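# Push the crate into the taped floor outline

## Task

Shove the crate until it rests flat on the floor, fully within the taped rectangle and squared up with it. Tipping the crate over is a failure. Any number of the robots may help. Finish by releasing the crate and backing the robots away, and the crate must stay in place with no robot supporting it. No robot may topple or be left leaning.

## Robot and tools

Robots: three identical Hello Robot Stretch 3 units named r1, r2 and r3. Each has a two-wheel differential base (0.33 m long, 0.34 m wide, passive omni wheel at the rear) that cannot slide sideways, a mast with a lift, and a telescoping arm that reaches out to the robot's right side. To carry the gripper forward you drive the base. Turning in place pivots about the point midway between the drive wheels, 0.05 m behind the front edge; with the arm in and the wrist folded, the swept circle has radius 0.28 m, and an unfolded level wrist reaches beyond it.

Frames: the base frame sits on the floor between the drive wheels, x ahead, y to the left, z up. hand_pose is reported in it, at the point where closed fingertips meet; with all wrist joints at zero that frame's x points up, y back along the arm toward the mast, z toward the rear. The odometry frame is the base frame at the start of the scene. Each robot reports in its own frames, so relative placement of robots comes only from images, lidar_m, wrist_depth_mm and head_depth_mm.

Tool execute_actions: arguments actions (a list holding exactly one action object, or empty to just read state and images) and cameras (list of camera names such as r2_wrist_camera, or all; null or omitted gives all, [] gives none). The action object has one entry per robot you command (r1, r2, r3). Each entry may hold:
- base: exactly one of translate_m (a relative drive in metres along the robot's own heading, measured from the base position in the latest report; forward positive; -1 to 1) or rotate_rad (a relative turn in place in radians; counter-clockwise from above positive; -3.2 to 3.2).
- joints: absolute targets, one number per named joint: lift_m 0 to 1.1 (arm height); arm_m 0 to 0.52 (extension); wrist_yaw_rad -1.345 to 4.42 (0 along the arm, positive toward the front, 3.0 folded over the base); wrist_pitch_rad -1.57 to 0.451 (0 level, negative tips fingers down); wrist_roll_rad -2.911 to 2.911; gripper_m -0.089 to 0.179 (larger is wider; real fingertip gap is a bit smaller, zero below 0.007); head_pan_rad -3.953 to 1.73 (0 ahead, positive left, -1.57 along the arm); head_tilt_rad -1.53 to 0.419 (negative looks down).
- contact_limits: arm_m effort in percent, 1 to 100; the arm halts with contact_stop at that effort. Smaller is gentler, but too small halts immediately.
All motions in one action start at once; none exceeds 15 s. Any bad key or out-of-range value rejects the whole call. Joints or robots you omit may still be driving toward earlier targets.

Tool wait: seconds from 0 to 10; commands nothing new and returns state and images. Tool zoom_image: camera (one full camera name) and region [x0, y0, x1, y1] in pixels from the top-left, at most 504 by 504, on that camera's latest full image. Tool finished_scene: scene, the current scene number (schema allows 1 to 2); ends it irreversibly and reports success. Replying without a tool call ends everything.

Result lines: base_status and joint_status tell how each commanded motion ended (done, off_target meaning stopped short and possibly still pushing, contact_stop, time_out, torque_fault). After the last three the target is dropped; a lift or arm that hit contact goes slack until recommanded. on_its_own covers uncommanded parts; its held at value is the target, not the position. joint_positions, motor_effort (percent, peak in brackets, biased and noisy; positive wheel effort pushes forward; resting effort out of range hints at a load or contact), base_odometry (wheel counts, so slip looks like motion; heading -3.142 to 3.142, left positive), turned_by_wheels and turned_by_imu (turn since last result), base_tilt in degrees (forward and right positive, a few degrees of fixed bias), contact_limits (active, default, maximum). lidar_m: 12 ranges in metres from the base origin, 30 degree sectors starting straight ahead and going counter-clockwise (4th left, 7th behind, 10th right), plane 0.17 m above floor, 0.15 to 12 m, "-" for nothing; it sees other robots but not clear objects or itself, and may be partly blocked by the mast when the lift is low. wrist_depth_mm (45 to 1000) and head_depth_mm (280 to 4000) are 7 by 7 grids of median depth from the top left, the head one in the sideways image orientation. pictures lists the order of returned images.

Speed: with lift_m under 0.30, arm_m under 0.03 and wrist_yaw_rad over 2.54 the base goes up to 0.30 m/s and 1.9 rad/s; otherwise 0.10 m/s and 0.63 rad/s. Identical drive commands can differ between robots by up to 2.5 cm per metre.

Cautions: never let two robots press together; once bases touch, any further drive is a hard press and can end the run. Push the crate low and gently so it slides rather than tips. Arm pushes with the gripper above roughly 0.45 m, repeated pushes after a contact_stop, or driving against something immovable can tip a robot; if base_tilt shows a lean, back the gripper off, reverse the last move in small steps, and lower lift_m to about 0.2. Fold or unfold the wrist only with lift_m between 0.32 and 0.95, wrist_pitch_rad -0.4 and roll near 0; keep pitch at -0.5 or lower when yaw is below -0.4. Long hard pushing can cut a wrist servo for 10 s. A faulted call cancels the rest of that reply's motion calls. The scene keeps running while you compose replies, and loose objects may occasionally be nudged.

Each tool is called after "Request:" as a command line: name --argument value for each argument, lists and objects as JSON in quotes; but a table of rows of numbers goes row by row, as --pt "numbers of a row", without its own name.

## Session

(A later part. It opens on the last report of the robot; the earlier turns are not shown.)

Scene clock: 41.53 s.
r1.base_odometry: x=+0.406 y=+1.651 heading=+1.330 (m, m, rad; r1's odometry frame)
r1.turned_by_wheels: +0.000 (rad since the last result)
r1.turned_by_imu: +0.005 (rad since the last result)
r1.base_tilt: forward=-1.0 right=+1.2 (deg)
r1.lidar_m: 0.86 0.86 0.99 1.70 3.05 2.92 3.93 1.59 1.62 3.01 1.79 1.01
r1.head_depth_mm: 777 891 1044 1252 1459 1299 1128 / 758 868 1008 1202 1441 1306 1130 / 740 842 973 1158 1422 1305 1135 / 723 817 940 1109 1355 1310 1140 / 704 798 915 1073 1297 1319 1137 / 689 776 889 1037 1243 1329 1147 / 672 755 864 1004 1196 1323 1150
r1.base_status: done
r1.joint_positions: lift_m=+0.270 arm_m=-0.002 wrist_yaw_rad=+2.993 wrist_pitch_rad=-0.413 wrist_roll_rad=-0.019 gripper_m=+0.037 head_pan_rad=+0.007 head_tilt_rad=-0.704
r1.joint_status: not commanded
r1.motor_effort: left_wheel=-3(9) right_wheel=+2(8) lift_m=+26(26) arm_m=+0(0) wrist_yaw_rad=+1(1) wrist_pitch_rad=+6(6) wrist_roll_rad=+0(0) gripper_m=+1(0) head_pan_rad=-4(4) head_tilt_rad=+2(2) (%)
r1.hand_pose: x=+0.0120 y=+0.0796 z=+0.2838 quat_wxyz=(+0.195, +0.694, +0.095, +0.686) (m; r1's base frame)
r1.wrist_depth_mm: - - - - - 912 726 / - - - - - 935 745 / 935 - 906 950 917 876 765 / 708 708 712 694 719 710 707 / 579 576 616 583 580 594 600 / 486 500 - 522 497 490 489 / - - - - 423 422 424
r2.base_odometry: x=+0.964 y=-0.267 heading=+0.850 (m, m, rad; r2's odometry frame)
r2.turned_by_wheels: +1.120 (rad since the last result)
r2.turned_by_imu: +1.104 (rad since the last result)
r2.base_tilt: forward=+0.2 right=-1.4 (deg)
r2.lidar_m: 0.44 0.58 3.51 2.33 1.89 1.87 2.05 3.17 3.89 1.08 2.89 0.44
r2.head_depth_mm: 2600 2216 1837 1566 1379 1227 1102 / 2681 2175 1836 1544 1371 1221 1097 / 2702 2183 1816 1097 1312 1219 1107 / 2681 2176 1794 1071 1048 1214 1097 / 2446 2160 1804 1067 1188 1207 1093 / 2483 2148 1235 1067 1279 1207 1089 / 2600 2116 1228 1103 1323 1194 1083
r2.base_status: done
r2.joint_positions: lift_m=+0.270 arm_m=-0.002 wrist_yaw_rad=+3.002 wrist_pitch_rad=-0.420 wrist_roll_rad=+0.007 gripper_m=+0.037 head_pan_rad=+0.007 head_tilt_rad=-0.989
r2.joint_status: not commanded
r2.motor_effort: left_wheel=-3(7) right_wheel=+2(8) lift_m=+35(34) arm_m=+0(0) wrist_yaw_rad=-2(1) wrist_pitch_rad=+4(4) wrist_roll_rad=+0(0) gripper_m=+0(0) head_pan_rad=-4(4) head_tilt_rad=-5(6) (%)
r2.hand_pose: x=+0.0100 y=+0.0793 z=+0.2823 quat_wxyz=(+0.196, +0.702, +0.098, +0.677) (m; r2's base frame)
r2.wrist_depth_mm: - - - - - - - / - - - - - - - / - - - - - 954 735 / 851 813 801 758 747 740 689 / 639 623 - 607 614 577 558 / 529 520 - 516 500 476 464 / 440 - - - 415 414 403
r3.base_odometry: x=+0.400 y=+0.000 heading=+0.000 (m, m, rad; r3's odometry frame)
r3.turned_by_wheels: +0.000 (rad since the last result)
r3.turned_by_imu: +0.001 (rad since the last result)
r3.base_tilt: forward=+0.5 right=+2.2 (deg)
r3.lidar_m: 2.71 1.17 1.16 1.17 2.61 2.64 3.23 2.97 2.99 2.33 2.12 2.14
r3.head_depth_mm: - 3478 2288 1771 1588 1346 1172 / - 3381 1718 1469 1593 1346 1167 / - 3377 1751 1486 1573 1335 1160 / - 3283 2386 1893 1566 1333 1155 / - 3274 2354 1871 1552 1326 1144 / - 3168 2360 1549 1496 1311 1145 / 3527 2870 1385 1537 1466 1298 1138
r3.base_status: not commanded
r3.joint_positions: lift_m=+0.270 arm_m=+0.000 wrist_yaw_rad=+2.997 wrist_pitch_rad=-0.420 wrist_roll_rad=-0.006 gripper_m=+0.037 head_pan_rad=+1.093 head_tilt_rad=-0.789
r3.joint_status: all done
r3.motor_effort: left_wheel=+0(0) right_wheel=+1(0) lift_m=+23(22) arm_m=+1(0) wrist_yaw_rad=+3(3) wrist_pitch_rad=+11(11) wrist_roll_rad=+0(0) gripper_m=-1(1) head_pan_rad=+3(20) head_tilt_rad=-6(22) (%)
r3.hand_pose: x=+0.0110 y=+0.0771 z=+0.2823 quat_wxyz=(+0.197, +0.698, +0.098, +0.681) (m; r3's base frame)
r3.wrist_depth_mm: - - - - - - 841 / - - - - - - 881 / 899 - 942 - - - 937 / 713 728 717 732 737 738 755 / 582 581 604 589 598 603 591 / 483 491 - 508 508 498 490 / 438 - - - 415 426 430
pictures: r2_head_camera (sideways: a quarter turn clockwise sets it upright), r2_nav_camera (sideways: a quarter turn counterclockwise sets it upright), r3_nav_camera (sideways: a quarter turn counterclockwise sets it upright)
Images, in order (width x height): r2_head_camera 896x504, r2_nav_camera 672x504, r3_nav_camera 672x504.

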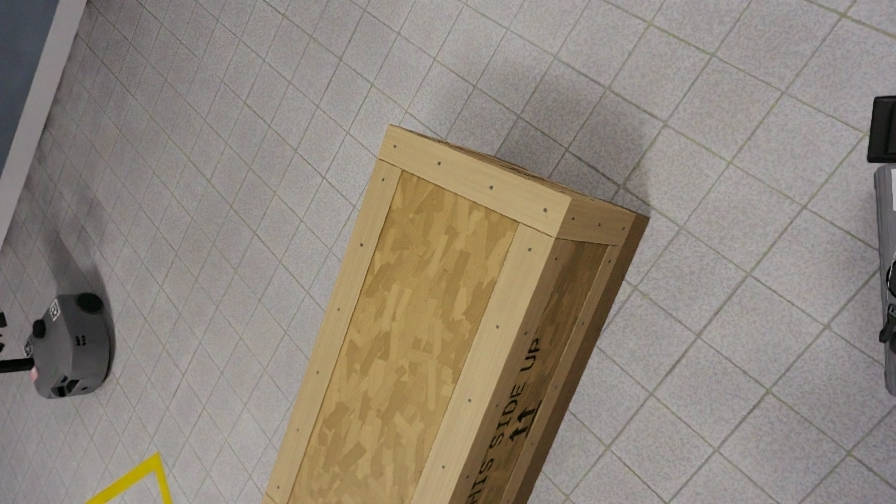

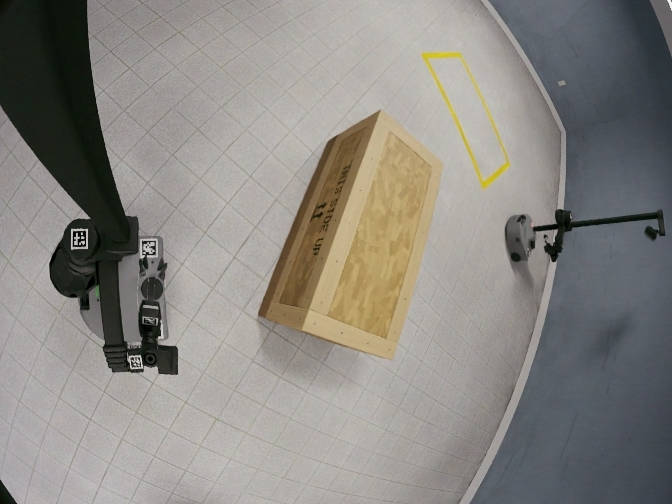

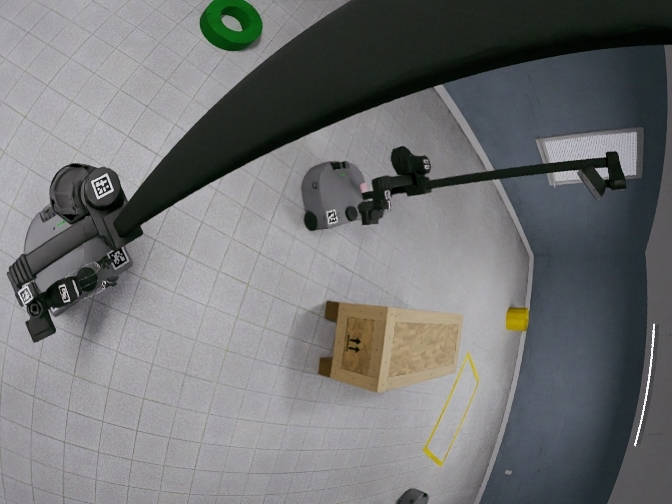

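Request:
execute_actions --actions '[{"r1":{"base":{"rotate_rad":2.97}},"r2":{"base":{"translate_m":0.35},"joints":{"lift_m":0.55,"head_tilt_rad":-1.2}},"r3":{"joints":{"lift_m":0.55}}}]' --cameras '["r2_head_camera","r3_head_camera"]'

Request:
execute_actions --actions '[{"r2":{"base":{"translate_m":0.3}}}]' --cameras '["r2_head_camera","r3_head_camera","r1_head_camera"]'

Scene clock: 49.20 s.
r1.base_odometry: x=+0.406 y=+1.651 heading=-1.984 (m, m, rad; r1's odometry frame)
r1.turned_by_wheels: +2.970 (rad since the last result)
r1.turned_by_imu: +2.989 (rad since the last result)
r1.base_tilt: forward=-1.1 right=+1.1 (deg)
r1.lidar_m: 2.92 3.93 1.59 1.91 2.71 1.16 0.89 0.87 0.91 1.31 3.05 3.21
r1.head_depth_mm: 3729 3099 2369 1862 1522 1299 1126 / - 2920 2398 1859 1537 1304 1132 / 3739 3314 2395 1878 1547 1306 1136 / 3596 3367 2428 1882 1549 1317 1138 / 3415 3355 2433 1907 1557 1322 1143 / 3316 3443 2462 1912 1559 1326 1147 / 3152 3360 2465 1924 1569 1333 1153
r1.base_status: done
r1.joint_positions: lift_m=+0.270 arm_m=-0.002 wrist_yaw_rad=+2.993 wrist_pitch_rad=-0.413 wrist_roll_rad=-0.019 gripper_m=+0.037 head_pan_rad=+0.007 head_tilt_rad=-0.704
r1.joint_status: not commanded
r1.motor_effort: left_wheel=-3(12) right_wheel=+2(10) lift_m=+26(26) arm_m=+0(0) wrist_yaw_rad=+1(0) wrist_pitch_rad=+6(6) wrist_roll_rad=+0(0) gripper_m=+1(0) head_pan_rad=-4(4) head_tilt_rad=+1(1) (%)
r1.hand_pose: x=+0.0120 y=+0.0795 z=+0.2838 quat_wxyz=(+0.195, +0.694, +0.095, +0.686) (m; r1's base frame)
r1.wrist_depth_mm: - - - - - - - / - - - - - - - / 923 - 923 906 920 882 955 / 691 692 702 742 711 728 713 / 578 577 603 573 582 585 591 / 490 503 - 516 509 490 491 / - - - - 419 417 425
r2.base_odometry: x=+1.195 y=-0.004 heading=+0.850 (m, m, rad; r2's odometry frame)
r2.turned_by_wheels: +0.000 (rad since the last result)
r2.turned_by_imu: +0.002 (rad since the last result)
r2.base_tilt: forward=+0.2 right=-1.3 (deg)
r2.lidar_m: 0.15 0.16 0.37 2.67 2.15 2.14 2.35 3.61 1.16 3.23 2.83 -
r2.head_depth_mm: 1913 1721 1540 1402 1290 1205 1125 / 1914 1701 1530 1361 1268 1205 - / 1865 1689 1523 955 877 1178 - / 1880 1677 1519 951 878 1162 - / 1846 1669 1496 947 883 1180 - / 1837 1647 1032 942 902 1178 1111 / 1838 1634 1024 940 1214 1169 1108
r2.base_status: done
r2.joint_positions: lift_m=+0.550 arm_m=-0.002 wrist_yaw_rad=+3.002 wrist_pitch_rad=-0.420 wrist_roll_rad=+0.007 gripper_m=+0.037 head_pan_rad=+0.007 head_tilt_rad=-1.186
r2.joint_status: all done
r2.motor_effort: left_wheel=-2(7) right_wheel=+2(7) lift_m=+43(44) arm_m=+0(0) wrist_yaw_rad=-1(1) wrist_pitch_rad=+4(4) wrist_roll_rad=+0(0) gripper_m=+0(0) head_pan_rad=-4(4) head_tilt_rad=-7(26) (%)
r2.hand_pose: x=+0.0101 y=+0.0794 z=+0.5622 quat_wxyz=(+0.196, +0.702, +0.098, +0.677) (m; r2's base frame)
r2.wrist_depth_mm: - - - - - - - / - - - - - - - / - - - - - 719 662 / - - - - - 518 505 / - - - - - 430 411 / 900 870 - 833 784 364 342 / 745 748 - 716 711 302 288
r3.base_odometry: x=+0.400 y=+0.000 heading=+0.000 (m, m, rad; r3's odometry frame)
r3.turned_by_wheels: +0.000 (rad since the last result)
r3.turned_by_imu: +0.002 (rad since the last result)
r3.base_tilt: forward=+0.5 right=+2.3 (deg)
r3.lidar_m: 2.72 1.17 1.16 2.83 2.61 2.64 3.22 2.97 2.99 2.32 2.13 2.14
r3.head_depth_mm: - 3398 2295 1763 1598 1352 1171 / - 3418 1710 1471 1572 1348 1166 / - 3366 1694 1499 1570 1336 1163 / - 3300 2227 1762 1555 1321 1151 / - 1251 2199 1650 1546 1326 1147 / - 3214 2371 1861 1531 1318 1139 / 3505 3170 2342 1849 1526 1301 1137
r3.base_status: not commanded
r3.joint_positions: lift_m=+0.550 arm_m=+0.000 wrist_yaw_rad=+2.997 wrist_pitch_rad=-0.420 wrist_roll_rad=-0.006 gripper_m=+0.037 head_pan_rad=+1.093 head_tilt_rad=-0.790
r3.joint_status: all done
r3.motor_effort: left_wheel=+0(1) right_wheel=+1(0) lift_m=+30(29) arm_m=+1(1) wrist_yaw_rad=+3(3) wrist_pitch_rad=+11(11) wrist_roll_rad=+0(0) gripper_m=+1(1) head_pan_rad=+2(3) head_tilt_rad=-5(5) (%)
r3.hand_pose: x=+0.0110 y=+0.0771 z=+0.5620 quat_wxyz=(+0.197, +0.698, +0.098, +0.681) (m; r3's base frame)
r3.wrist_depth_mm: - - - - - - - / - - - - - - - / - - - - - - 932 / - - - - - - - / 952 - - - - - - / 813 805 - 831 849 839 882 / 730 690 708 727 689 722 701
pictures: r2_head_camera (sideways: a quarter turn clockwise sets it upright), r3_head_camera (sideways: a quarter turn clockwise sets it upright)
Images, in order (width x height): r2_head_camera 896x504, r3_head_camera 896x504.

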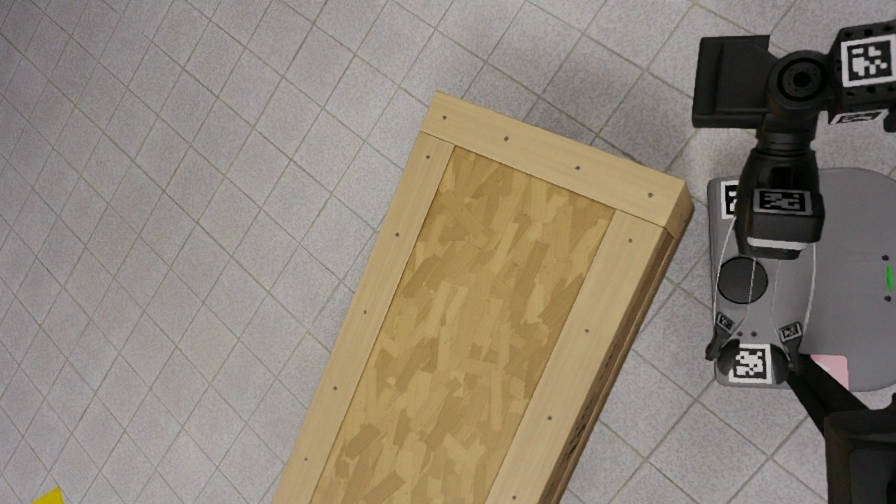

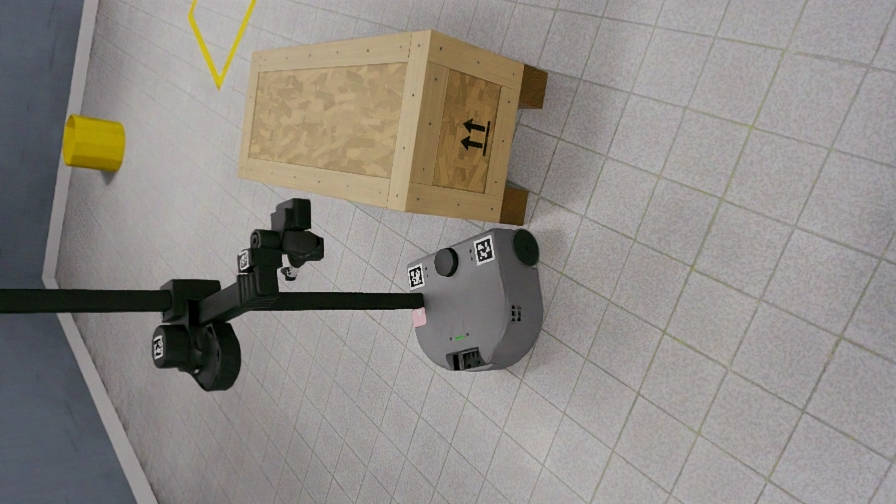

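Scene clock: 54.20 s.
r1.base_odometry: x=+0.406 y=+1.651 heading=-1.984 (m, m, rad; r1's odometry frame)
r1.turned_by_wheels: +0.000 (rad since the last result)
r1.turned_by_imu: +0.001 (rad since the last result)
r1.base_tilt: forward=-1.0 right=+1.2 (deg)
r1.lidar_m: 2.92 3.91 1.59 1.90 2.71 1.16 0.89 0.87 0.91 1.31 3.04 3.22
r1.head_depth_mm: 3731 3092 2372 1851 1525 1296 1123 / - 2860 2380 1869 1527 1298 1134 / 3768 3293 2393 1868 1537 1308 1138 / 3608 3334 2443 1887 1548 1313 1135 / 3407 3381 2439 1909 1561 1321 1144 / 3343 3437 2473 1926 1568 1325 1147 / 3159 3365 2460 1929 1566 1325 1151
r1.base_status: not commanded
r1.joint_positions: lift_m=+0.270 arm_m=-0.002 wrist_yaw_rad=+2.993 wrist_pitch_rad=-0.413 wrist_roll_rad=-0.019 gripper_m=+0.037 head_pan_rad=+0.007 head_tilt_rad=-0.704
r1.joint_status: not commanded
r1.motor_effort: left_wheel=-2(2) right_wheel=+2(3) lift_m=+26(26) arm_m=+0(0) wrist_yaw_rad=+0(0) wrist_pitch_rad=+6(6) wrist_roll_rad=+0(0) gripper_m=+1(0) head_pan_rad=-4(5) head_tilt_rad=+2(1) (%)
r1.hand_pose: x=+0.0120 y=+0.0795 z=+0.2838 quat_wxyz=(+0.195, +0.694, +0.095, +0.686) (m; r1's base frame)
r1.wrist_depth_mm: - - - - - - - / - - - - - - - / 938 - 935 939 934 951 925 / 712 697 715 712 722 718 714 / 577 588 607 573 584 587 573 / 483 503 - 525 496 493 499 / - - - - 420 425 423
r2.base_odometry: x=+1.393 y=+0.222 heading=+0.850 (m, m, rad; r2's odometry frame)
r2.turned_by_wheels: +0.000 (rad since the last result)
r2.turned_by_imu: -0.436 (rad since the last result)
r2.base_tilt: forward=+0.1 right=-1.3 (deg)
r2.lidar_m: - - 0.15 0.20 2.60 2.21 2.21 2.51 4.16 1.19 4.41 -
r2.head_depth_mm: 1913 1708 1544 1396 1285 1207 1119 / 1886 1693 1530 1394 1283 1214 - / 1882 1676 1524 1385 1268 1178 1095 / 1868 1676 1514 953 872 821 - / 1872 1662 1508 948 874 821 - / 1853 1658 1492 939 867 822 - / 1840 1640 1485 934 863 827 1104
r2.base_status: translate_m off_target (by the wheels' count: +0.2997 of +0.3000)
r2.joint_positions: lift_m=+0.550 arm_m=-0.002 wrist_yaw_rad=+2.999 wrist_pitch_rad=-0.417 wrist_roll_rad=+0.007 gripper_m=+0.037 head_pan_rad=+0.005 head_tilt_rad=-1.189
r2.joint_status: not commanded
r2.on_its_own: left_wheel is at rest, and its effort (+30) is outside its rest range (-18 to +18); right_wheel is at rest, and its effort (+24) is outside its rest range (-18 to +18)
r2.motor_effort: left_wheel=+30(69) right_wheel=+24(68) lift_m=+38(42) arm_m=+0(0) wrist_yaw_rad=+1(0) wrist_pitch_rad=+3(4) wrist_roll_rad=+0(0) gripper_m=+0(0) head_pan_rad=-4(4) head_tilt_rad=-6(7) (%)
r2.hand_pose: x=+0.0106 y=+0.0796 z=+0.5628 quat_wxyz=(+0.196, +0.702, +0.096, +0.677) (m; r2's base frame)
r2.wrist_depth_mm: - - - - - - - / - - - - - - - / - - - 810 740 - - / - - - 615 543 522 - / - - - 686 443 418 406 / 880 857 - 792 362 346 337 / 748 738 - 687 297 295 290
r3.base_odometry: x=+0.400 y=+0.000 heading=+0.000 (m, m, rad; r3's odometry frame)
r3.turned_by_wheels: +0.000 (rad since the last result)
r3.turned_by_imu: +0.001 (rad since the last result)
r3.base_tilt: forward=+0.5 right=+2.2 (deg)
r3.lidar_m: 2.71 1.17 1.16 2.82 2.61 2.64 3.22 2.97 2.99 2.33 2.12 2.14
r3.head_depth_mm: - 3450 2328 1773 1587 1355 1171 / - 3434 1704 1466 1586 1342 1170 / - 3302 1691 1492 1575 1333 1160 / - 1302 2146 1646 1556 1328 1147 / - 2976 2402 1709 1551 1325 1145 / - 3216 2371 1854 1545 1304 1144 / 3606 3135 2330 1852 1525 1302 1137
r3.base_status: not commanded
r3.joint_positions: lift_m=+0.550 arm_m=+0.000 wrist_yaw_rad=+2.997 wrist_pitch_rad=-0.420 wrist_roll_rad=-0.006 gripper_m=+0.037 head_pan_rad=+1.093 head_tilt_rad=-0.790
r3.joint_status: not commanded
r3.motor_effort: left_wheel=+0(0) right_wheel=+1(0) lift_m=+30(30) arm_m=+0(1) wrist_yaw_rad=+3(3) wrist_pitch_rad=+11(11) wrist_roll_rad=+0(0) gripper_m=+0(2) head_pan_rad=+3(3) head_tilt_rad=-5(6) (%)
r3.hand_pose: x=+0.0110 y=+0.0771 z=+0.5620 quat_wxyz=(+0.197, +0.698, +0.098, +0.681) (m; r3's base frame)
r3.wrist_depth_mm: - - - - - - - / - - - - - - - / - - - - - - 964 / - - - - - - - / 976 - - - - - - / 797 812 - 813 850 848 847 / 685 695 706 731 702 710 704
pictures: r1_head_camera (sideways: a quarter turn clockwise sets it upright), r2_head_camera (sideways: a quarter turn clockwise sets it upright), r3_head_camera (sideways: a quarter turn clockwise sets it upright)
Images, in order (width x height): r1_head_camera 896x504, r2_head_camera 896x504, r3_head_camera 896x504.

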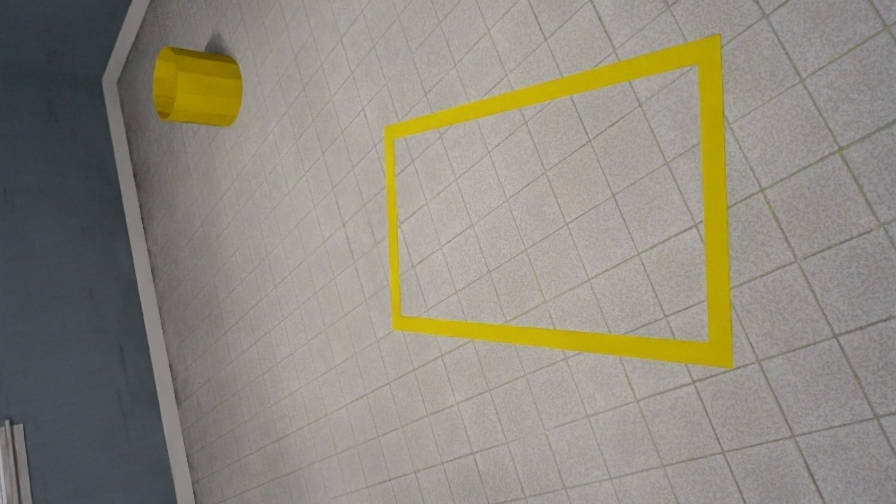

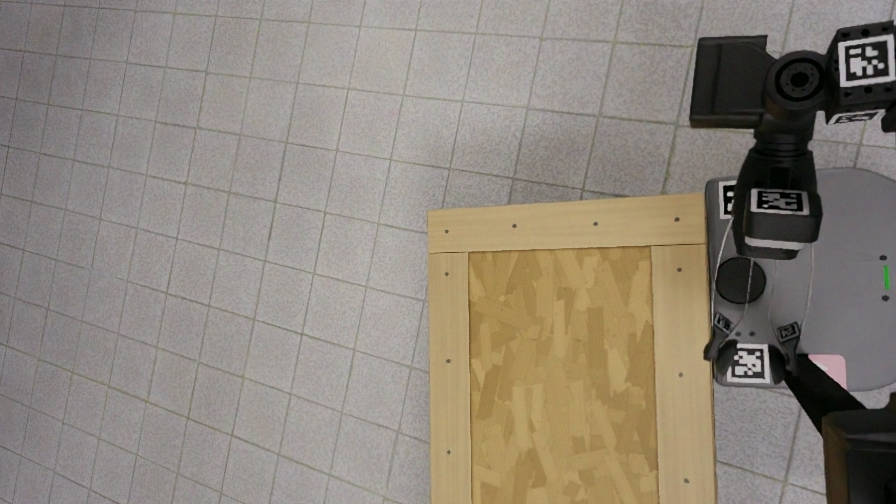

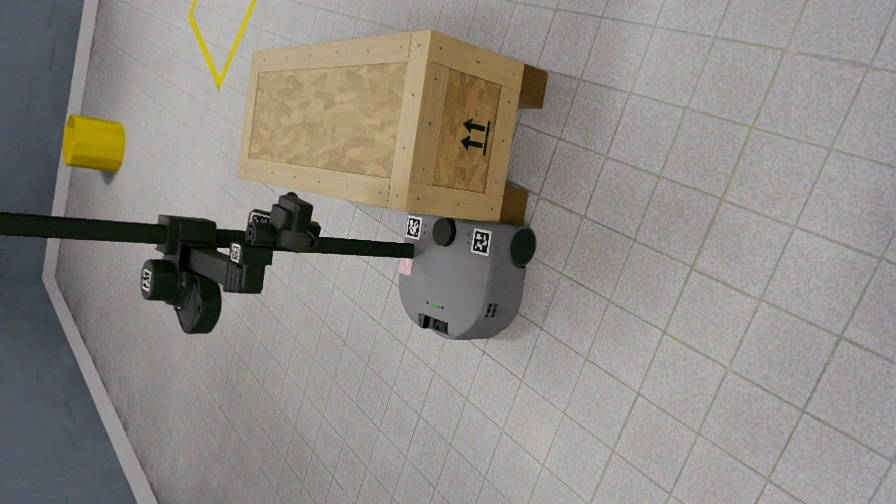

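Request:
execute_actions --actions '[{"r1":{"base":{"rotate_rad":1.05}},"r2":{"base":{"translate_m":0.1}}}]' --cameras '["r3_head_camera"]'

Request:
execute_actions --actions '[{"r1":{"base":{"translate_m":1.0},"joints":{"head_tilt_rad":-1.0}},"r2":{"base":{"translate_m":-0.01}}}]' --cameras '["r1_head_camera"]'

Scene clock: 60.03 s.
r1.base_odometry: x=+0.406 y=+1.651 heading=-0.934 (m, m, rad; r1's odometry frame)
r1.turned_by_wheels: +1.050 (rad since the last result)
r1.turned_by_imu: +1.057 (rad since the last result)
r1.base_tilt: forward=-1.0 right=+1.1 (deg)
r1.lidar_m: 1.59 1.90 2.74 1.17 0.89 0.87 0.92 1.30 3.05 3.22 2.92 3.92
r1.head_depth_mm: 3362 3252 2374 1854 1528 1300 1130 / 3548 3268 2270 1873 1538 1306 1127 / 3763 3322 1820 1874 1537 1313 1133 / - 3198 1893 1883 1549 1312 1140 / - 3396 1953 1901 1562 1325 1141 / - 3417 2093 1905 1569 1320 1146 / - 3461 2467 1925 1572 1335 1151
r1.base_status: done
r1.joint_positions: lift_m=+0.270 arm_m=-0.002 wrist_yaw_rad=+2.993 wrist_pitch_rad=-0.413 wrist_roll_rad=-0.019 gripper_m=+0.037 head_pan_rad=+0.007 head_tilt_rad=-0.704
r1.joint_status: not commanded
r1.motor_effort: left_wheel=-2(12) right_wheel=+2(10) lift_m=+26(26) arm_m=+0(1) wrist_yaw_rad=-1(1) wrist_pitch_rad=+6(6) wrist_roll_rad=-1(0) gripper_m=+0(1) head_pan_rad=-4(4) head_tilt_rad=+2(1) (%)
r1.hand_pose: x=+0.0120 y=+0.0795 z=+0.2838 quat_wxyz=(+0.195, +0.694, +0.095, +0.686) (m; r1's base frame)
r1.wrist_depth_mm: 711 - - - - - - / 737 - - - - - - / 761 - 911 903 944 914 923 / 710 690 715 726 710 727 705 / 593 576 604 585 577 581 579 / 486 495 - 514 511 491 493 / - - - - 414 420 424
r2.base_odometry: x=+1.458 y=+0.297 heading=+0.851 (m, m, rad; r2's odometry frame)
r2.turned_by_wheels: +0.001 (rad since the last result)
r2.turned_by_imu: +0.001 (rad since the last result)
r2.base_tilt: forward=+0.2 right=-1.3 (deg)
r2.lidar_m: - - 0.15 0.20 2.59 2.21 2.21 2.52 4.15 1.19 4.43 -
r2.head_depth_mm: 1900 1708 1545 1402 1288 1203 1119 / 1886 1690 1527 1398 1282 1212 - / 1890 1682 1520 1380 1268 1184 1083 / 1860 1671 1511 949 875 819 - / 1858 1664 1496 946 873 823 - / 1843 1650 1500 940 867 820 - / 1833 1651 1500 938 865 830 1109
r2.base_status: translate_m off_target (by the wheels' count: +0.0997 of +0.1000)
r2.joint_positions: lift_m=+0.550 arm_m=-0.002 wrist_yaw_rad=+2.999 wrist_pitch_rad=-0.417 wrist_roll_rad=+0.007 gripper_m=+0.037 head_pan_rad=+0.005 head_tilt_rad=-1.189
r2.joint_status: not commanded
r2.on_its_own: left_wheel is at rest, and its effort (+43) is outside its rest range (-18 to +18); right_wheel is at rest, and its effort (+29) is outside its rest range (-18 to +18)
r2.motor_effort: left_wheel=+43(63) right_wheel=+29(34) lift_m=+39(39) arm_m=+0(0) wrist_yaw_rad=-1(0) wrist_pitch_rad=+4(3) wrist_roll_rad=+0(0) gripper_m=+0(0) head_pan_rad=-3(3) head_tilt_rad=-6(5) (%)
r2.hand_pose: x=+0.0106 y=+0.0796 z=+0.5628 quat_wxyz=(+0.196, +0.702, +0.096, +0.677) (m; r2's base frame)
r2.wrist_depth_mm: - - - - - - - / - - - - - - - / - - - 825 741 - - / - - - 619 543 540 - / - - - 690 441 421 413 / 896 872 - 780 367 347 340 / 757 754 - 686 294 297 293
r3.base_odometry: x=+0.400 y=+0.000 heading=+0.000 (m, m, rad; r3's odometry frame)
r3.turned_by_wheels: +0.000 (rad since the last result)
r3.turned_by_imu: +0.001 (rad since the last result)
r3.base_tilt: forward=+0.5 right=+2.2 (deg)
r3.lidar_m: 2.71 1.17 1.16 2.84 2.61 2.64 3.22 2.97 2.99 2.33 2.13 2.15
r3.head_depth_mm: - 3443 2312 1768 1588 1341 1168 / - 3385 1709 1474 1588 1339 1168 / - 3352 1709 1488 1577 1335 1163 / - 1313 2168 1655 1556 1330 1151 / - 2940 2401 1727 1542 1323 1147 / - 3194 2367 1868 1543 1313 1140 / 3557 3130 2342 1853 1535 1306 1134
r3.base_status: not commanded
r3.joint_positions: lift_m=+0.550 arm_m=+0.000 wrist_yaw_rad=+2.997 wrist_pitch_rad=-0.420 wrist_roll_rad=-0.006 gripper_m=+0.037 head_pan_rad=+1.093 head_tilt_rad=-0.790
r3.joint_status: not commanded
r3.motor_effort: left_wheel=+0(1) right_wheel=+0(1) lift_m=+30(30) arm_m=+0(1) wrist_yaw_rad=+3(3) wrist_pitch_rad=+11(11) wrist_roll_rad=+0(0) gripper_m=+0(0) head_pan_rad=+3(2) head_tilt_rad=-6(6) (%)
r3.hand_pose: x=+0.0110 y=+0.0771 z=+0.5620 quat_wxyz=(+0.197, +0.698, +0.098, +0.681) (m; r3's base frame)
r3.wrist_depth_mm: - - - - - - - / - - - - - - - / - - - - - - 915 / - - - - - - - / 950 - - - - - - / 809 810 - 816 863 827 825 / 697 709 689 703 704 724 712
pictures: r3_head_camera (sideways: a quarter turn clockwise sets it upright)
Images, in order (width x height): r3_head_camera 896x504.

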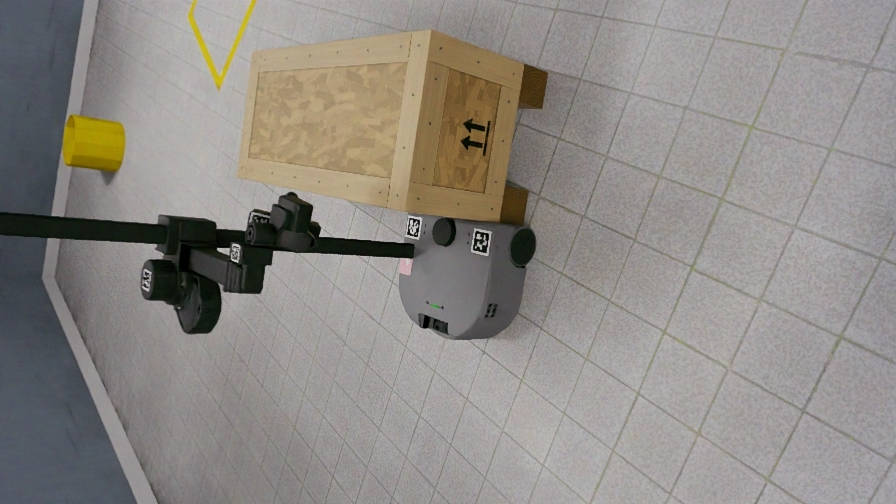

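Scene clock: 65.13 s.
r1.base_odometry: x=+1.001 y=+0.847 heading=-0.934 (m, m, rad; r1's odometry frame)
r1.turned_by_wheels: +0.000 (rad since the last result)
r1.turned_by_imu: +0.007 (rad since the last result)
r1.base_tilt: forward=-1.0 right=+1.2 (deg)
r1.lidar_m: 0.61 0.75 2.23 2.29 1.74 1.70 1.80 2.57 3.58 2.76 3.16 0.61
r1.head_depth_mm: 2274 1916 1616 1452 1298 1174 1083 / 2294 1928 1152 1081 1308 1175 1103 / 2304 1934 1162 1087 1309 1186 1099 / 2330 1958 1168 1188 1322 1191 1110 / 2174 1424 1173 1296 1323 1191 1102 / 2349 1990 1178 1410 1332 1203 1089 / 2183 1995 1217 1456 1341 1201 1096
r1.base_status: done
r1.joint_positions: lift_m=+0.270 arm_m=-0.002 wrist_yaw_rad=+2.993 wrist_pitch_rad=-0.413 wrist_roll_rad=-0.019 gripper_m=+0.037 head_pan_rad=+0.007 head_tilt_rad=-0.988
r1.joint_status: all done
r1.motor_effort: left_wheel=-3(9) right_wheel=+3(8) lift_m=+26(26) arm_m=+0(0) wrist_yaw_rad=+0(1) wrist_pitch_rad=+6(6) wrist_roll_rad=+0(1) gripper_m=+1(2) head_pan_rad=-4(4) head_tilt_rad=-4(20) (%)
r1.hand_pose: x=+0.0120 y=+0.0795 z=+0.2838 quat_wxyz=(+0.195, +0.694, +0.095, +0.686) (m; r1's base frame)
r1.wrist_depth_mm: - - - - - - - / - - - - - - - / 915 - 928 924 926 936 846 / 693 695 722 716 697 718 717 / 571 575 610 570 578 582 581 / 489 503 - 525 502 490 487 / - - - - 422 424 424
r2.base_odometry: x=+1.452 y=+0.289 heading=+0.851 (m, m, rad; r2's odometry frame)
r2.turned_by_wheels: +0.000 (rad since the last result)
r2.turned_by_imu: +0.001 (rad since the last result)
r2.base_tilt: forward=+0.2 right=-1.3 (deg)
r2.lidar_m: - - 0.15 0.24 2.59 2.20 2.20 2.51 4.17 1.19 4.08 -
r2.head_depth_mm: 1912 1701 1540 1398 1294 1209 1121 / 1896 1692 1531 1398 1280 1211 - / 1881 1694 1521 1395 1270 1182 1090 / 1873 1662 1509 954 877 833 - / 1836 1667 1499 942 871 823 - / 1841 1644 1492 942 868 830 - / 1823 1648 1481 934 862 826 1104
r2.base_status: done
r2.joint_positions: lift_m=+0.550 arm_m=-0.002 wrist_yaw_rad=+2.999 wrist_pitch_rad=-0.417 wrist_roll_rad=+0.007 gripper_m=+0.037 head_pan_rad=+0.005 head_tilt_rad=-1.189
r2.joint_status: not commanded
r2.motor_effort: left_wheel=+0(39) right_wheel=+0(27) lift_m=+38(39) arm_m=-1(0) wrist_yaw_rad=+1(1) wrist_pitch_rad=+3(3) wrist_roll_rad=+0(0) gripper_m=+0(0) head_pan_rad=-3(3) head_tilt_rad=-6(6) (%)
r2.hand_pose: x=+0.0106 y=+0.0796 z=+0.5628 quat_wxyz=(+0.196, +0.702, +0.096, +0.677) (m; r2's base frame)
r2.wrist_depth_mm: - - - - - - - / - - - - - - - / - - - - 737 - - / - - - 678 544 529 - / - - - 823 437 422 408 / 883 863 - 765 363 343 342 / 738 739 - 704 300 295 289
r3.base_odometry: x=+0.400 y=+0.000 heading=+0.000 (m, m, rad; r3's odometry frame)
r3.turned_by_wheels: +0.000 (rad since the last result)
r3.turned_by_imu: +0.001 (rad since the last result)
r3.base_tilt: forward=+0.5 right=+2.2 (deg)
r3.lidar_m: 2.71 1.17 1.16 2.82 2.61 2.64 3.22 2.97 2.98 2.33 2.12 2.14
r3.head_depth_mm: - 3456 2306 1766 1591 1347 1171 / - 3360 1694 1466 1576 1342 1166 / - 3315 1708 1493 1579 1332 1162 / - 1314 2173 1660 1561 1326 1150 / - 2937 2385 1706 1543 1320 1146 / - 3219 2365 1867 1542 1312 1141 / 3568 3152 2334 1854 1533 1307 1126
r3.base_status: not commanded
r3.joint_positions: lift_m=+0.550 arm_m=+0.000 wrist_yaw_rad=+2.997 wrist_pitch_rad=-0.420 wrist_roll_rad=-0.006 gripper_m=+0.037 head_pan_rad=+1.093 head_tilt_rad=-0.790
r3.joint_status: not commanded
r3.motor_effort: left_wheel=+0(1) right_wheel=+1(0) lift_m=+30(30) arm_m=+1(1) wrist_yaw_rad=+3(3) wrist_pitch_rad=+11(11) wrist_roll_rad=+0(0) gripper_m=+0(1) head_pan_rad=+3(3) head_tilt_rad=-5(5) (%)
r3.hand_pose: x=+0.0110 y=+0.0771 z=+0.5620 quat_wxyz=(+0.197, +0.698, +0.098, +0.681) (m; r3's base frame)
r3.wrist_depth_mm: - - - - - - - / - - - - - - - / - - - - - - 920 / - - - - - - - / 964 - - - - - - / 815 812 - 820 855 814 848 / 708 705 717 704 697 718 733
pictures: r1_head_camera (sideways: a quarter turn clockwise sets it upright)
Images, in order (width x height): r1_head_camera 896x504.

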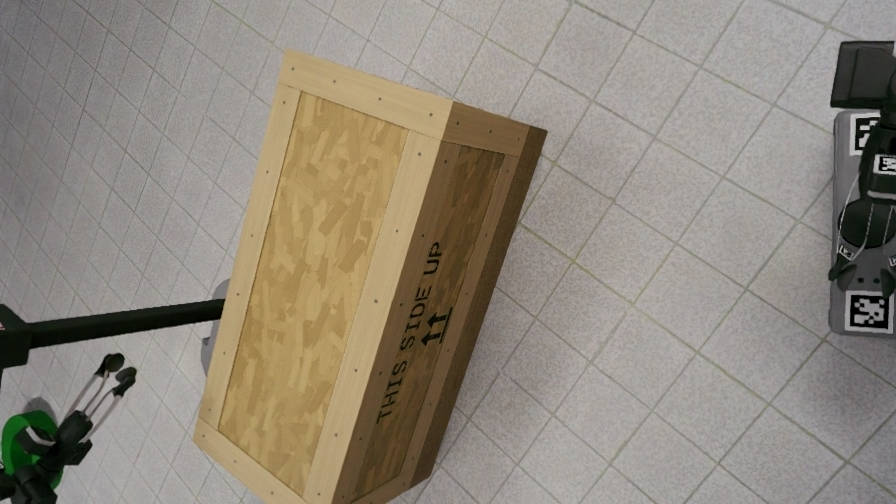

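Request:
execute_actions --actions '[{"r1":{"base":{"rotate_rad":-0.27}}}]' --cameras '[]'

Request:
execute_actions --actions '[{"r1":{"base":{"translate_m":0.38}}}]' --cameras '[]'

Request:
execute_actions --actions '[{"r1":{"base":{"translate_m":0.15},"joints":{"lift_m":0.55,"head_tilt_rad":-1.2}},"r2":{"base":{"translate_m":-0.15}}}]' --cameras '["r1_head_camera","r1_nav_camera"]'

Scene clock: 72.20 s.
r1.base_odometry: x=+1.001 y=+0.847 heading=-1.204 (m, m, rad; r1's odometry frame)
r1.turned_by_wheels: -0.270 (rad since the last result)
r1.turned_by_imu: -0.271 (rad since the last result)
r1.base_tilt: forward=-1.1 right=+1.2 (deg)
r1.lidar_m: 0.61 0.65 0.95 3.11 1.91 1.70 1.71 2.03 3.59 2.77 2.77 3.08
r1.head_depth_mm: 2274 1925 1663 1458 1302 1178 1083 / 2274 1915 1663 1456 1308 1180 1101 / 2307 1936 1616 1445 1312 1185 1101 / 2330 1951 1168 1082 1314 1186 1114 / 2361 1965 1177 1108 1325 1193 1100 / 2375 1982 1187 1133 1330 1198 1091 / 2402 1912 1195 1166 1330 1198 1093
r1.base_status: done
r1.joint_positions: lift_m=+0.270 arm_m=-0.002 wrist_yaw_rad=+2.993 wrist_pitch_rad=-0.413 wrist_roll_rad=-0.019 gripper_m=+0.037 head_pan_rad=+0.007 head_tilt_rad=-0.988
r1.joint_status: not commanded
r1.motor_effort: left_wheel=+3(11) right_wheel=-2(7) lift_m=+26(26) arm_m=+0(0) wrist_yaw_rad=+0(1) wrist_pitch_rad=+6(6) wrist_roll_rad=+0(0) gripper_m=+1(0) head_pan_rad=-4(4) head_tilt_rad=-4(4) (%)
r1.hand_pose: x=+0.0120 y=+0.0795 z=+0.2838 quat_wxyz=(+0.195, +0.694, +0.095, +0.686) (m; r1's base frame)
r1.wrist_depth_mm: - - - - - - 666 / - - - - - - 665 / 927 - 915 936 928 850 687 / 699 706 731 721 705 726 658 / 578 576 602 576 585 584 582 / 486 501 - 509 511 483 500 / - - - - 427 418 424
r2.base_odometry: x=+1.452 y=+0.289 heading=+0.851 (m, m, rad; r2's odometry frame)
r2.turned_by_wheels: +0.000 (rad since the last result)
r2.turned_by_imu: +0.001 (rad since the last result)
r2.base_tilt: forward=+0.2 right=-1.3 (deg)
r2.lidar_m: - - 0.15 0.24 2.58 2.20 2.20 2.51 4.16 1.19 4.04 -
r2.head_depth_mm: 1886 1705 1543 1400 1285 1205 1125 / 1899 1695 1535 1393 1280 1208 - / 1869 1684 1524 1390 1266 1193 1095 / 1874 1671 1524 951 876 832 - / 1851 1669 1503 948 869 826 - / 1837 1655 1500 941 870 827 - / 1831 1643 1492 938 863 827 1109
r2.base_status: not commanded
r2.joint_positions: lift_m=+0.550 arm_m=-0.002 wrist_yaw_rad=+2.999 wrist_pitch_rad=-0.417 wrist_roll_rad=+0.007 gripper_m=+0.037 head_pan_rad=+0.005 head_tilt_rad=-1.189
r2.joint_status: not commanded
r2.motor_effort: left_wheel=+0(0) right_wheel=+0(0) lift_m=+38(39) arm_m=+0(0) wrist_yaw_rad=+0(0) wrist_pitch_rad=+3(4) wrist_roll_rad=+0(0) gripper_m=+0(0) head_pan_rad=-3(3) head_tilt_rad=-5(6) (%)
r2.hand_pose: x=+0.0106 y=+0.0796 z=+0.5628 quat_wxyz=(+0.196, +0.702, +0.096, +0.677) (m; r2's base frame)
r2.wrist_depth_mm: - - - - - - - / - - - - - - - / - - - - 749 - - / - - - 670 540 526 - / - - - 829 443 417 408 / 872 849 - 779 359 345 341 / 744 721 - 689 297 299 292
r3.base_odometry: x=+0.400 y=+0.000 heading=+0.000 (m, m, rad; r3's odometry frame)
r3.turned_by_wheels: +0.000 (rad since the last result)
r3.turned_by_imu: +0.001 (rad since the last result)
r3.base_tilt: forward=+0.5 right=+2.2 (deg)
r3.lidar_m: 2.70 1.17 1.16 2.83 2.61 2.63 3.23 2.96 3.00 2.32 2.12 2.14
r3.head_depth_mm: - 3453 2312 1778 1583 1355 1176 / - 3369 1713 1471 1585 1344 1166 / - 3354 1708 1489 1568 1331 1157 / - 1309 2150 1664 1564 1332 1156 / - 2928 2384 1707 1557 1324 1145 / - 3158 2375 1859 1529 1305 1140 / 3535 3155 2313 1847 1523 1299 1134
r3.base_status: not commanded
r3.joint_positions: lift_m=+0.550 arm_m=+0.000 wrist_yaw_rad=+2.997 wrist_pitch_rad=-0.420 wrist_roll_rad=-0.006 gripper_m=+0.037 head_pan_rad=+1.093 head_tilt_rad=-0.790
r3.joint_status: not commanded
r3.motor_effort: left_wheel=+0(1) right_wheel=+1(1) lift_m=+30(30) arm_m=+1(1) wrist_yaw_rad=+3(3) wrist_pitch_rad=+11(11) wrist_roll_rad=+0(0) gripper_m=+0(1) head_pan_rad=+3(3) head_tilt_rad=-4(5) (%)
r3.hand_pose: x=+0.0110 y=+0.0771 z=+0.5620 quat_wxyz=(+0.197, +0.698, +0.098, +0.681) (m; r3's base frame)
r3.wrist_depth_mm: - - - - - - - / - - - - - - - / - - - - - - 923 / - - - - - - - / 973 - - - - - - / 820 821 - 837 862 815 827 / 699 704 721 710 705 718 719
pictures: none
No camera images: the call's "cameras" was empty. Leave "cameras" out to get every camera's image.

Scene clock: 75.20 s.
r1.base_odometry: x=+1.137 y=+0.492 heading=-1.204 (m, m, rad; r1's odometry frame)
r1.turned_by_wheels: +0.000 (rad since the last result)
r1.turned_by_imu: +0.003 (rad since the last result)
r1.base_tilt: forward=-1.1 right=+1.1 (deg)
r1.lidar_m: 0.23 0.24 0.36 3.80 2.32 2.06 2.07 2.47 3.71 2.69 3.07 2.71
r1.head_depth_mm: 2257 1910 1649 1456 1297 1174 1080 / 2300 1922 1659 1464 1310 1174 1101 / 2315 1941 1681 1444 1269 1169 1102 / 2311 1940 1676 1026 912 1056 1114 / 2363 1960 1695 1026 918 1140 1101 / 2376 1983 1695 1032 925 1155 1088 / 2410 1990 1718 1040 925 1161 1097
r1.base_status: done
r1.joint_positions: lift_m=+0.270 arm_m=-0.002 wrist_yaw_rad=+2.993 wrist_pitch_rad=-0.413 wrist_roll_rad=-0.019 gripper_m=+0.037 head_pan_rad=+0.007 head_tilt_rad=-0.988
r1.joint_status: not commanded
r1.motor_effort: left_wheel=+2(13) right_wheel=-1(4) lift_m=+26(26) arm_m=+0(0) wrist_yaw_rad=+1(0) wrist_pitch_rad=+6(6) wrist_roll_rad=+0(0) gripper_m=+0(0) head_pan_rad=-4(4) head_tilt_rad=-4(4) (%)
r1.hand_pose: x=+0.0120 y=+0.0795 z=+0.2838 quat_wxyz=(+0.195, +0.694, +0.095, +0.686) (m; r1's base frame)
r1.wrist_depth_mm: - - - - 656 368 254 / - - - - 665 369 258 / 909 - 903 928 677 374 261 / 708 690 729 719 662 379 263 / 570 581 601 584 564 380 263 / 486 505 - 515 503 379 262 / - - - - 415 387 265
r2.base_odometry: x=+1.452 y=+0.289 heading=+0.851 (m, m, rad; r2's odometry frame)
r2.turned_by_wheels: +0.000 (rad since the last result)
r2.turned_by_imu: +0.001 (rad since the last result)
r2.base_tilt: forward=+0.2 right=-1.3 (deg)
r2.lidar_m: - - 0.15 0.24 2.59 2.20 2.20 2.51 4.15 1.19 4.05 -
r2.head_depth_mm: 1901 1710 1544 1411 1291 1207 1123 / 1887 1696 1527 1395 1288 1212 - / 1878 1683 1526 1389 1266 1186 1093 / 1866 1682 1511 953 876 833 - / 1866 1664 1500 948 870 825 - / 1837 1650 1503 936 867 832 - / 1835 1645 1482 934 864 827 1105
r2.base_status: not commanded
r2.joint_positions: lift_m=+0.550 arm_m=-0.002 wrist_yaw_rad=+2.999 wrist_pitch_rad=-0.417 wrist_roll_rad=+0.007 gripper_m=+0.037 head_pan_rad=+0.005 head_tilt_rad=-1.189
r2.joint_status: not commanded
r2.motor_effort: left_wheel=+0(1) right_wheel=+0(0) lift_m=+39(39) arm_m=+0(0) wrist_yaw_rad=+1(1) wrist_pitch_rad=+3(3) wrist_roll_rad=+0(0) gripper_m=+0(0) head_pan_rad=-3(3) head_tilt_rad=-5(5) (%)
r2.hand_pose: x=+0.0106 y=+0.0796 z=+0.5628 quat_wxyz=(+0.196, +0.702, +0.096, +0.677) (m; r2's base frame)
r2.wrist_depth_mm: - - - - - - - / - - - - - 950 717 / - - - - 744 963 - / - - - 672 543 524 - / - - - 819 445 423 401 / 876 905 - 772 362 344 343 / 749 727 - 679 297 297 289
r3.base_odometry: x=+0.400 y=+0.000 heading=+0.000 (m, m, rad; r3's odometry frame)
r3.turned_by_wheels: +0.000 (rad since the last result)
r3.turned_by_imu: +0.001 (rad since the last result)
r3.base_tilt: forward=+0.5 right=+2.2 (deg)
r3.lidar_m: 2.71 1.17 1.16 2.84 2.61 2.63 3.22 2.97 3.00 2.32 2.13 2.14
r3.head_depth_mm: - 3449 2178 1772 1586 1351 1174 / - 3422 1699 1468 1577 1328 1167 / - 3341 1692 1482 1580 1337 1159 / - 1312 2159 1658 1566 1324 1156 / - 2976 2367 1714 1546 1320 1139 / - 3185 2359 1856 1540 1314 1141 / 3523 3125 2343 1847 1537 1302 1141
r3.base_status: not commanded
r3.joint_positions: lift_m=+0.550 arm_m=+0.000 wrist_yaw_rad=+2.997 wrist_pitch_rad=-0.420 wrist_roll_rad=-0.006 gripper_m=+0.037 head_pan_rad=+1.093 head_tilt_rad=-0.790
r3.joint_status: not commanded
r3.motor_effort: left_wheel=+0(1) right_wheel=+1(0) lift_m=+30(30) arm_m=+1(2) wrist_yaw_rad=+3(3) wrist_pitch_rad=+11(10) wrist_roll_rad=+0(0) gripper_m=+0(1) head_pan_rad=+3(3) head_tilt_rad=-6(6) (%)
r3.hand_pose: x=+0.0110 y=+0.0771 z=+0.5620 quat_wxyz=(+0.197, +0.698, +0.098, +0.681) (m; r3's base frame)
r3.wrist_depth_mm: - - - - - - - / - - - - - - - / - - - - - - 955 / - - - - - - - / 968 - - - - - - / 830 849 - 814 870 853 822 / 700 695 717 707 686 717 722
pictures: none
No camera images: the call's "cameras" was empty. Leave "cameras" out to get every camera's image.

Scene clock: 78.57 s.
r1.base_odometry: x=+1.191 y=+0.352 heading=-1.204 (m, m, rad; r1's odometry frame)
r1.turned_by_wheels: +0.000 (rad since the last result)
r1.turned_by_imu: +0.001 (rad since the last result)
r1.base_tilt: forward=-1.1 right=+1.1 (deg)
r1.lidar_m: - - 0.15 0.47 2.49 2.21 2.21 2.65 3.77 2.68 2.90 2.62
r1.head_depth_mm: 1680 1542 1422 1314 1230 - - / 1686 1544 1429 1327 1238 1175 1088 / 1700 1558 1441 1285 1216 1186 - / 1712 1575 1443 927 863 1121 - / 1723 1571 1448 930 869 1189 - / 1737 1583 1465 932 870 1170 - / 1745 1588 1303 939 882 1183 -
r1.base_status: done
r1.joint_positions: lift_m=+0.550 arm_m=-0.002 wrist_yaw_rad=+2.993 wrist_pitch_rad=-0.414 wrist_roll_rad=-0.019 gripper_m=+0.037 head_pan_rad=+0.007 head_tilt_rad=-1.186
r1.joint_status: all done
r1.motor_effort: left_wheel=+2(12) right_wheel=-1(6) lift_m=+31(31) arm_m=+1(1) wrist_yaw_rad=+0(1) wrist_pitch_rad=+6(6) wrist_roll_rad=+0(0) gripper_m=+1(0) head_pan_rad=-4(4) head_tilt_rad=-4(16) (%)
r1.hand_pose: x=+0.0120 y=+0.0795 z=+0.5635 quat_wxyz=(+0.196, +0.694, +0.096, +0.686) (m; r1's base frame)
r1.wrist_depth_mm: - - - - - - - / - - - - - - - / - - - - 667 672 - / - - - - 511 515 543 / 938 985 - 955 420 429 416 / 821 830 - 840 365 351 350 / 709 707 728 682 312 304 303
r2.base_odometry: x=+1.353 y=+0.176 heading=+0.851 (m, m, rad; r2's odometry frame)
r2.turned_by_wheels: +0.000 (rad since the last result)
r2.turned_by_imu: +0.001 (rad since the last result)
r2.base_tilt: forward=+0.2 right=-1.4 (deg)
r2.lidar_m: 0.21 0.22 0.30 3.31 2.42 2.06 2.06 2.33 3.93 1.20 3.10 0.21
r2.head_depth_mm: 1895 1695 1537 1402 1284 1208 1124 / 1899 1687 1520 1384 1280 1217 - / 1901 1688 1527 1395 1269 1195 1090 / 1879 1672 1521 947 904 1197 - / 1858 1671 1506 947 900 1188 - / 1842 1659 1491 942 896 1183 - / 1838 1638 1500 939 900 1168 1103
r2.base_status: done
r2.joint_positions: lift_m=+0.550 arm_m=-0.002 wrist_yaw_rad=+2.999 wrist_pitch_rad=-0.417 wrist_roll_rad=+0.007 gripper_m=+0.037 head_pan_rad=+0.005 head_tilt_rad=-1.189
r2.joint_status: not commanded
r2.motor_effort: left_wheel=+0(4) right_wheel=+0(4) lift_m=+39(39) arm_m=+0(0) wrist_yaw_rad=+1(1) wrist_pitch_rad=+4(3) wrist_roll_rad=+0(0) gripper_m=+0(0) head_pan_rad=-3(3) head_tilt_rad=-6(6) (%)
r2.hand_pose: x=+0.0106 y=+0.0796 z=+0.5628 quat_wxyz=(+0.196, +0.702, +0.096, +0.677) (m; r2's base frame)
r2.wrist_depth_mm: - - - - - - - / - - - - - - - / - - - - 726 705 - / - - - - 595 531 517 / - - - - 515 418 402 / 894 862 - 838 481 357 339 / 769 748 - 740 655 316 290
r3.base_odometry: x=+0.400 y=+0.000 heading=+0.000 (m, m, rad; r3's odometry frame)
r3.turned_by_wheels: +0.000 (rad since the last result)
r3.turned_by_imu: +0.001 (rad since the last result)
r3.base_tilt: forward=+0.5 right=+2.2 (deg)
r3.lidar_m: 2.71 1.17 1.16 2.83 2.61 2.63 3.20 2.96 2.99 2.33 2.12 2.14
r3.head_depth_mm: - 3288 2012 1770 1587 1343 1169 / - 3435 1715 1480 1565 1346 1163 / - 3340 1774 1496 1569 1333 1165 / - 3273 2380 1835 1574 1342 1151 / - 1340 2205 1643 1544 1321 1152 / - 2905 2355 1747 1536 1315 1146 / 3475 3127 2327 1848 1540 1301 1140
r3.base_status: not commanded
r3.joint_positions: lift_m=+0.550 arm_m=+0.000 wrist_yaw_rad=+2.997 wrist_pitch_rad=-0.420 wrist_roll_rad=-0.006 gripper_m=+0.037 head_pan_rad=+1.093 head_tilt_rad=-0.790
r3.joint_status: not commanded
r3.motor_effort: left_wheel=-1(1) right_wheel=+0(1) lift_m=+30(30) arm_m=+1(1) wrist_yaw_rad=+3(3) wrist_pitch_rad=+11(11) wrist_roll_rad=+0(0) gripper_m=+1(1) head_pan_rad=+3(3) head_tilt_rad=-5(5) (%)
r3.hand_pose: x=+0.0110 y=+0.0771 z=+0.5620 quat_wxyz=(+0.197, +0.698, +0.098, +0.681) (m; r3's base frame)
r3.wrist_depth_mm: - - - - - - - / - - - - - - - / - - - - - - 946 / - - - - - - - / 979 - - - - - - / 837 819 - 815 873 825 856 / 706 728 710 700 692 709 726
pictures: r1_head_camera (sideways: a quarter turn clockwise sets it upright), r1_nav_camera (sideways: a quarter turn counterclockwise sets it upright)
Images, in order (width x height): r1_head_camera 896x504, r1_nav_camera 672x504.

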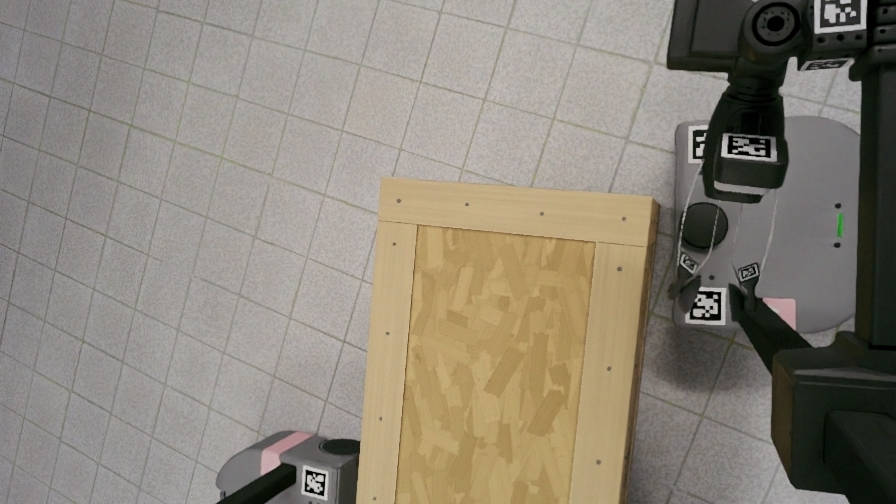

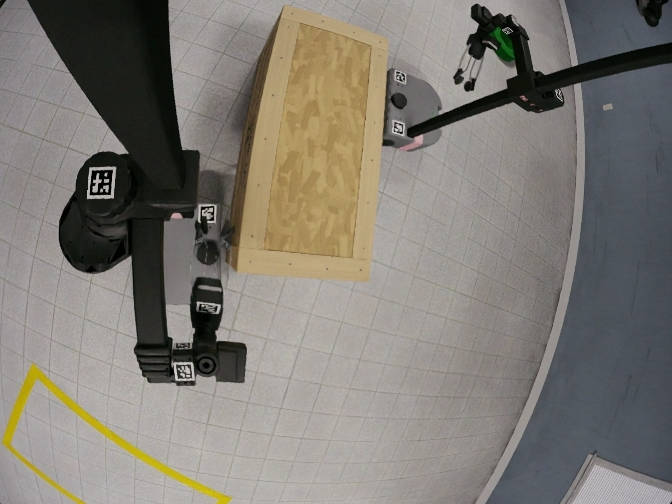

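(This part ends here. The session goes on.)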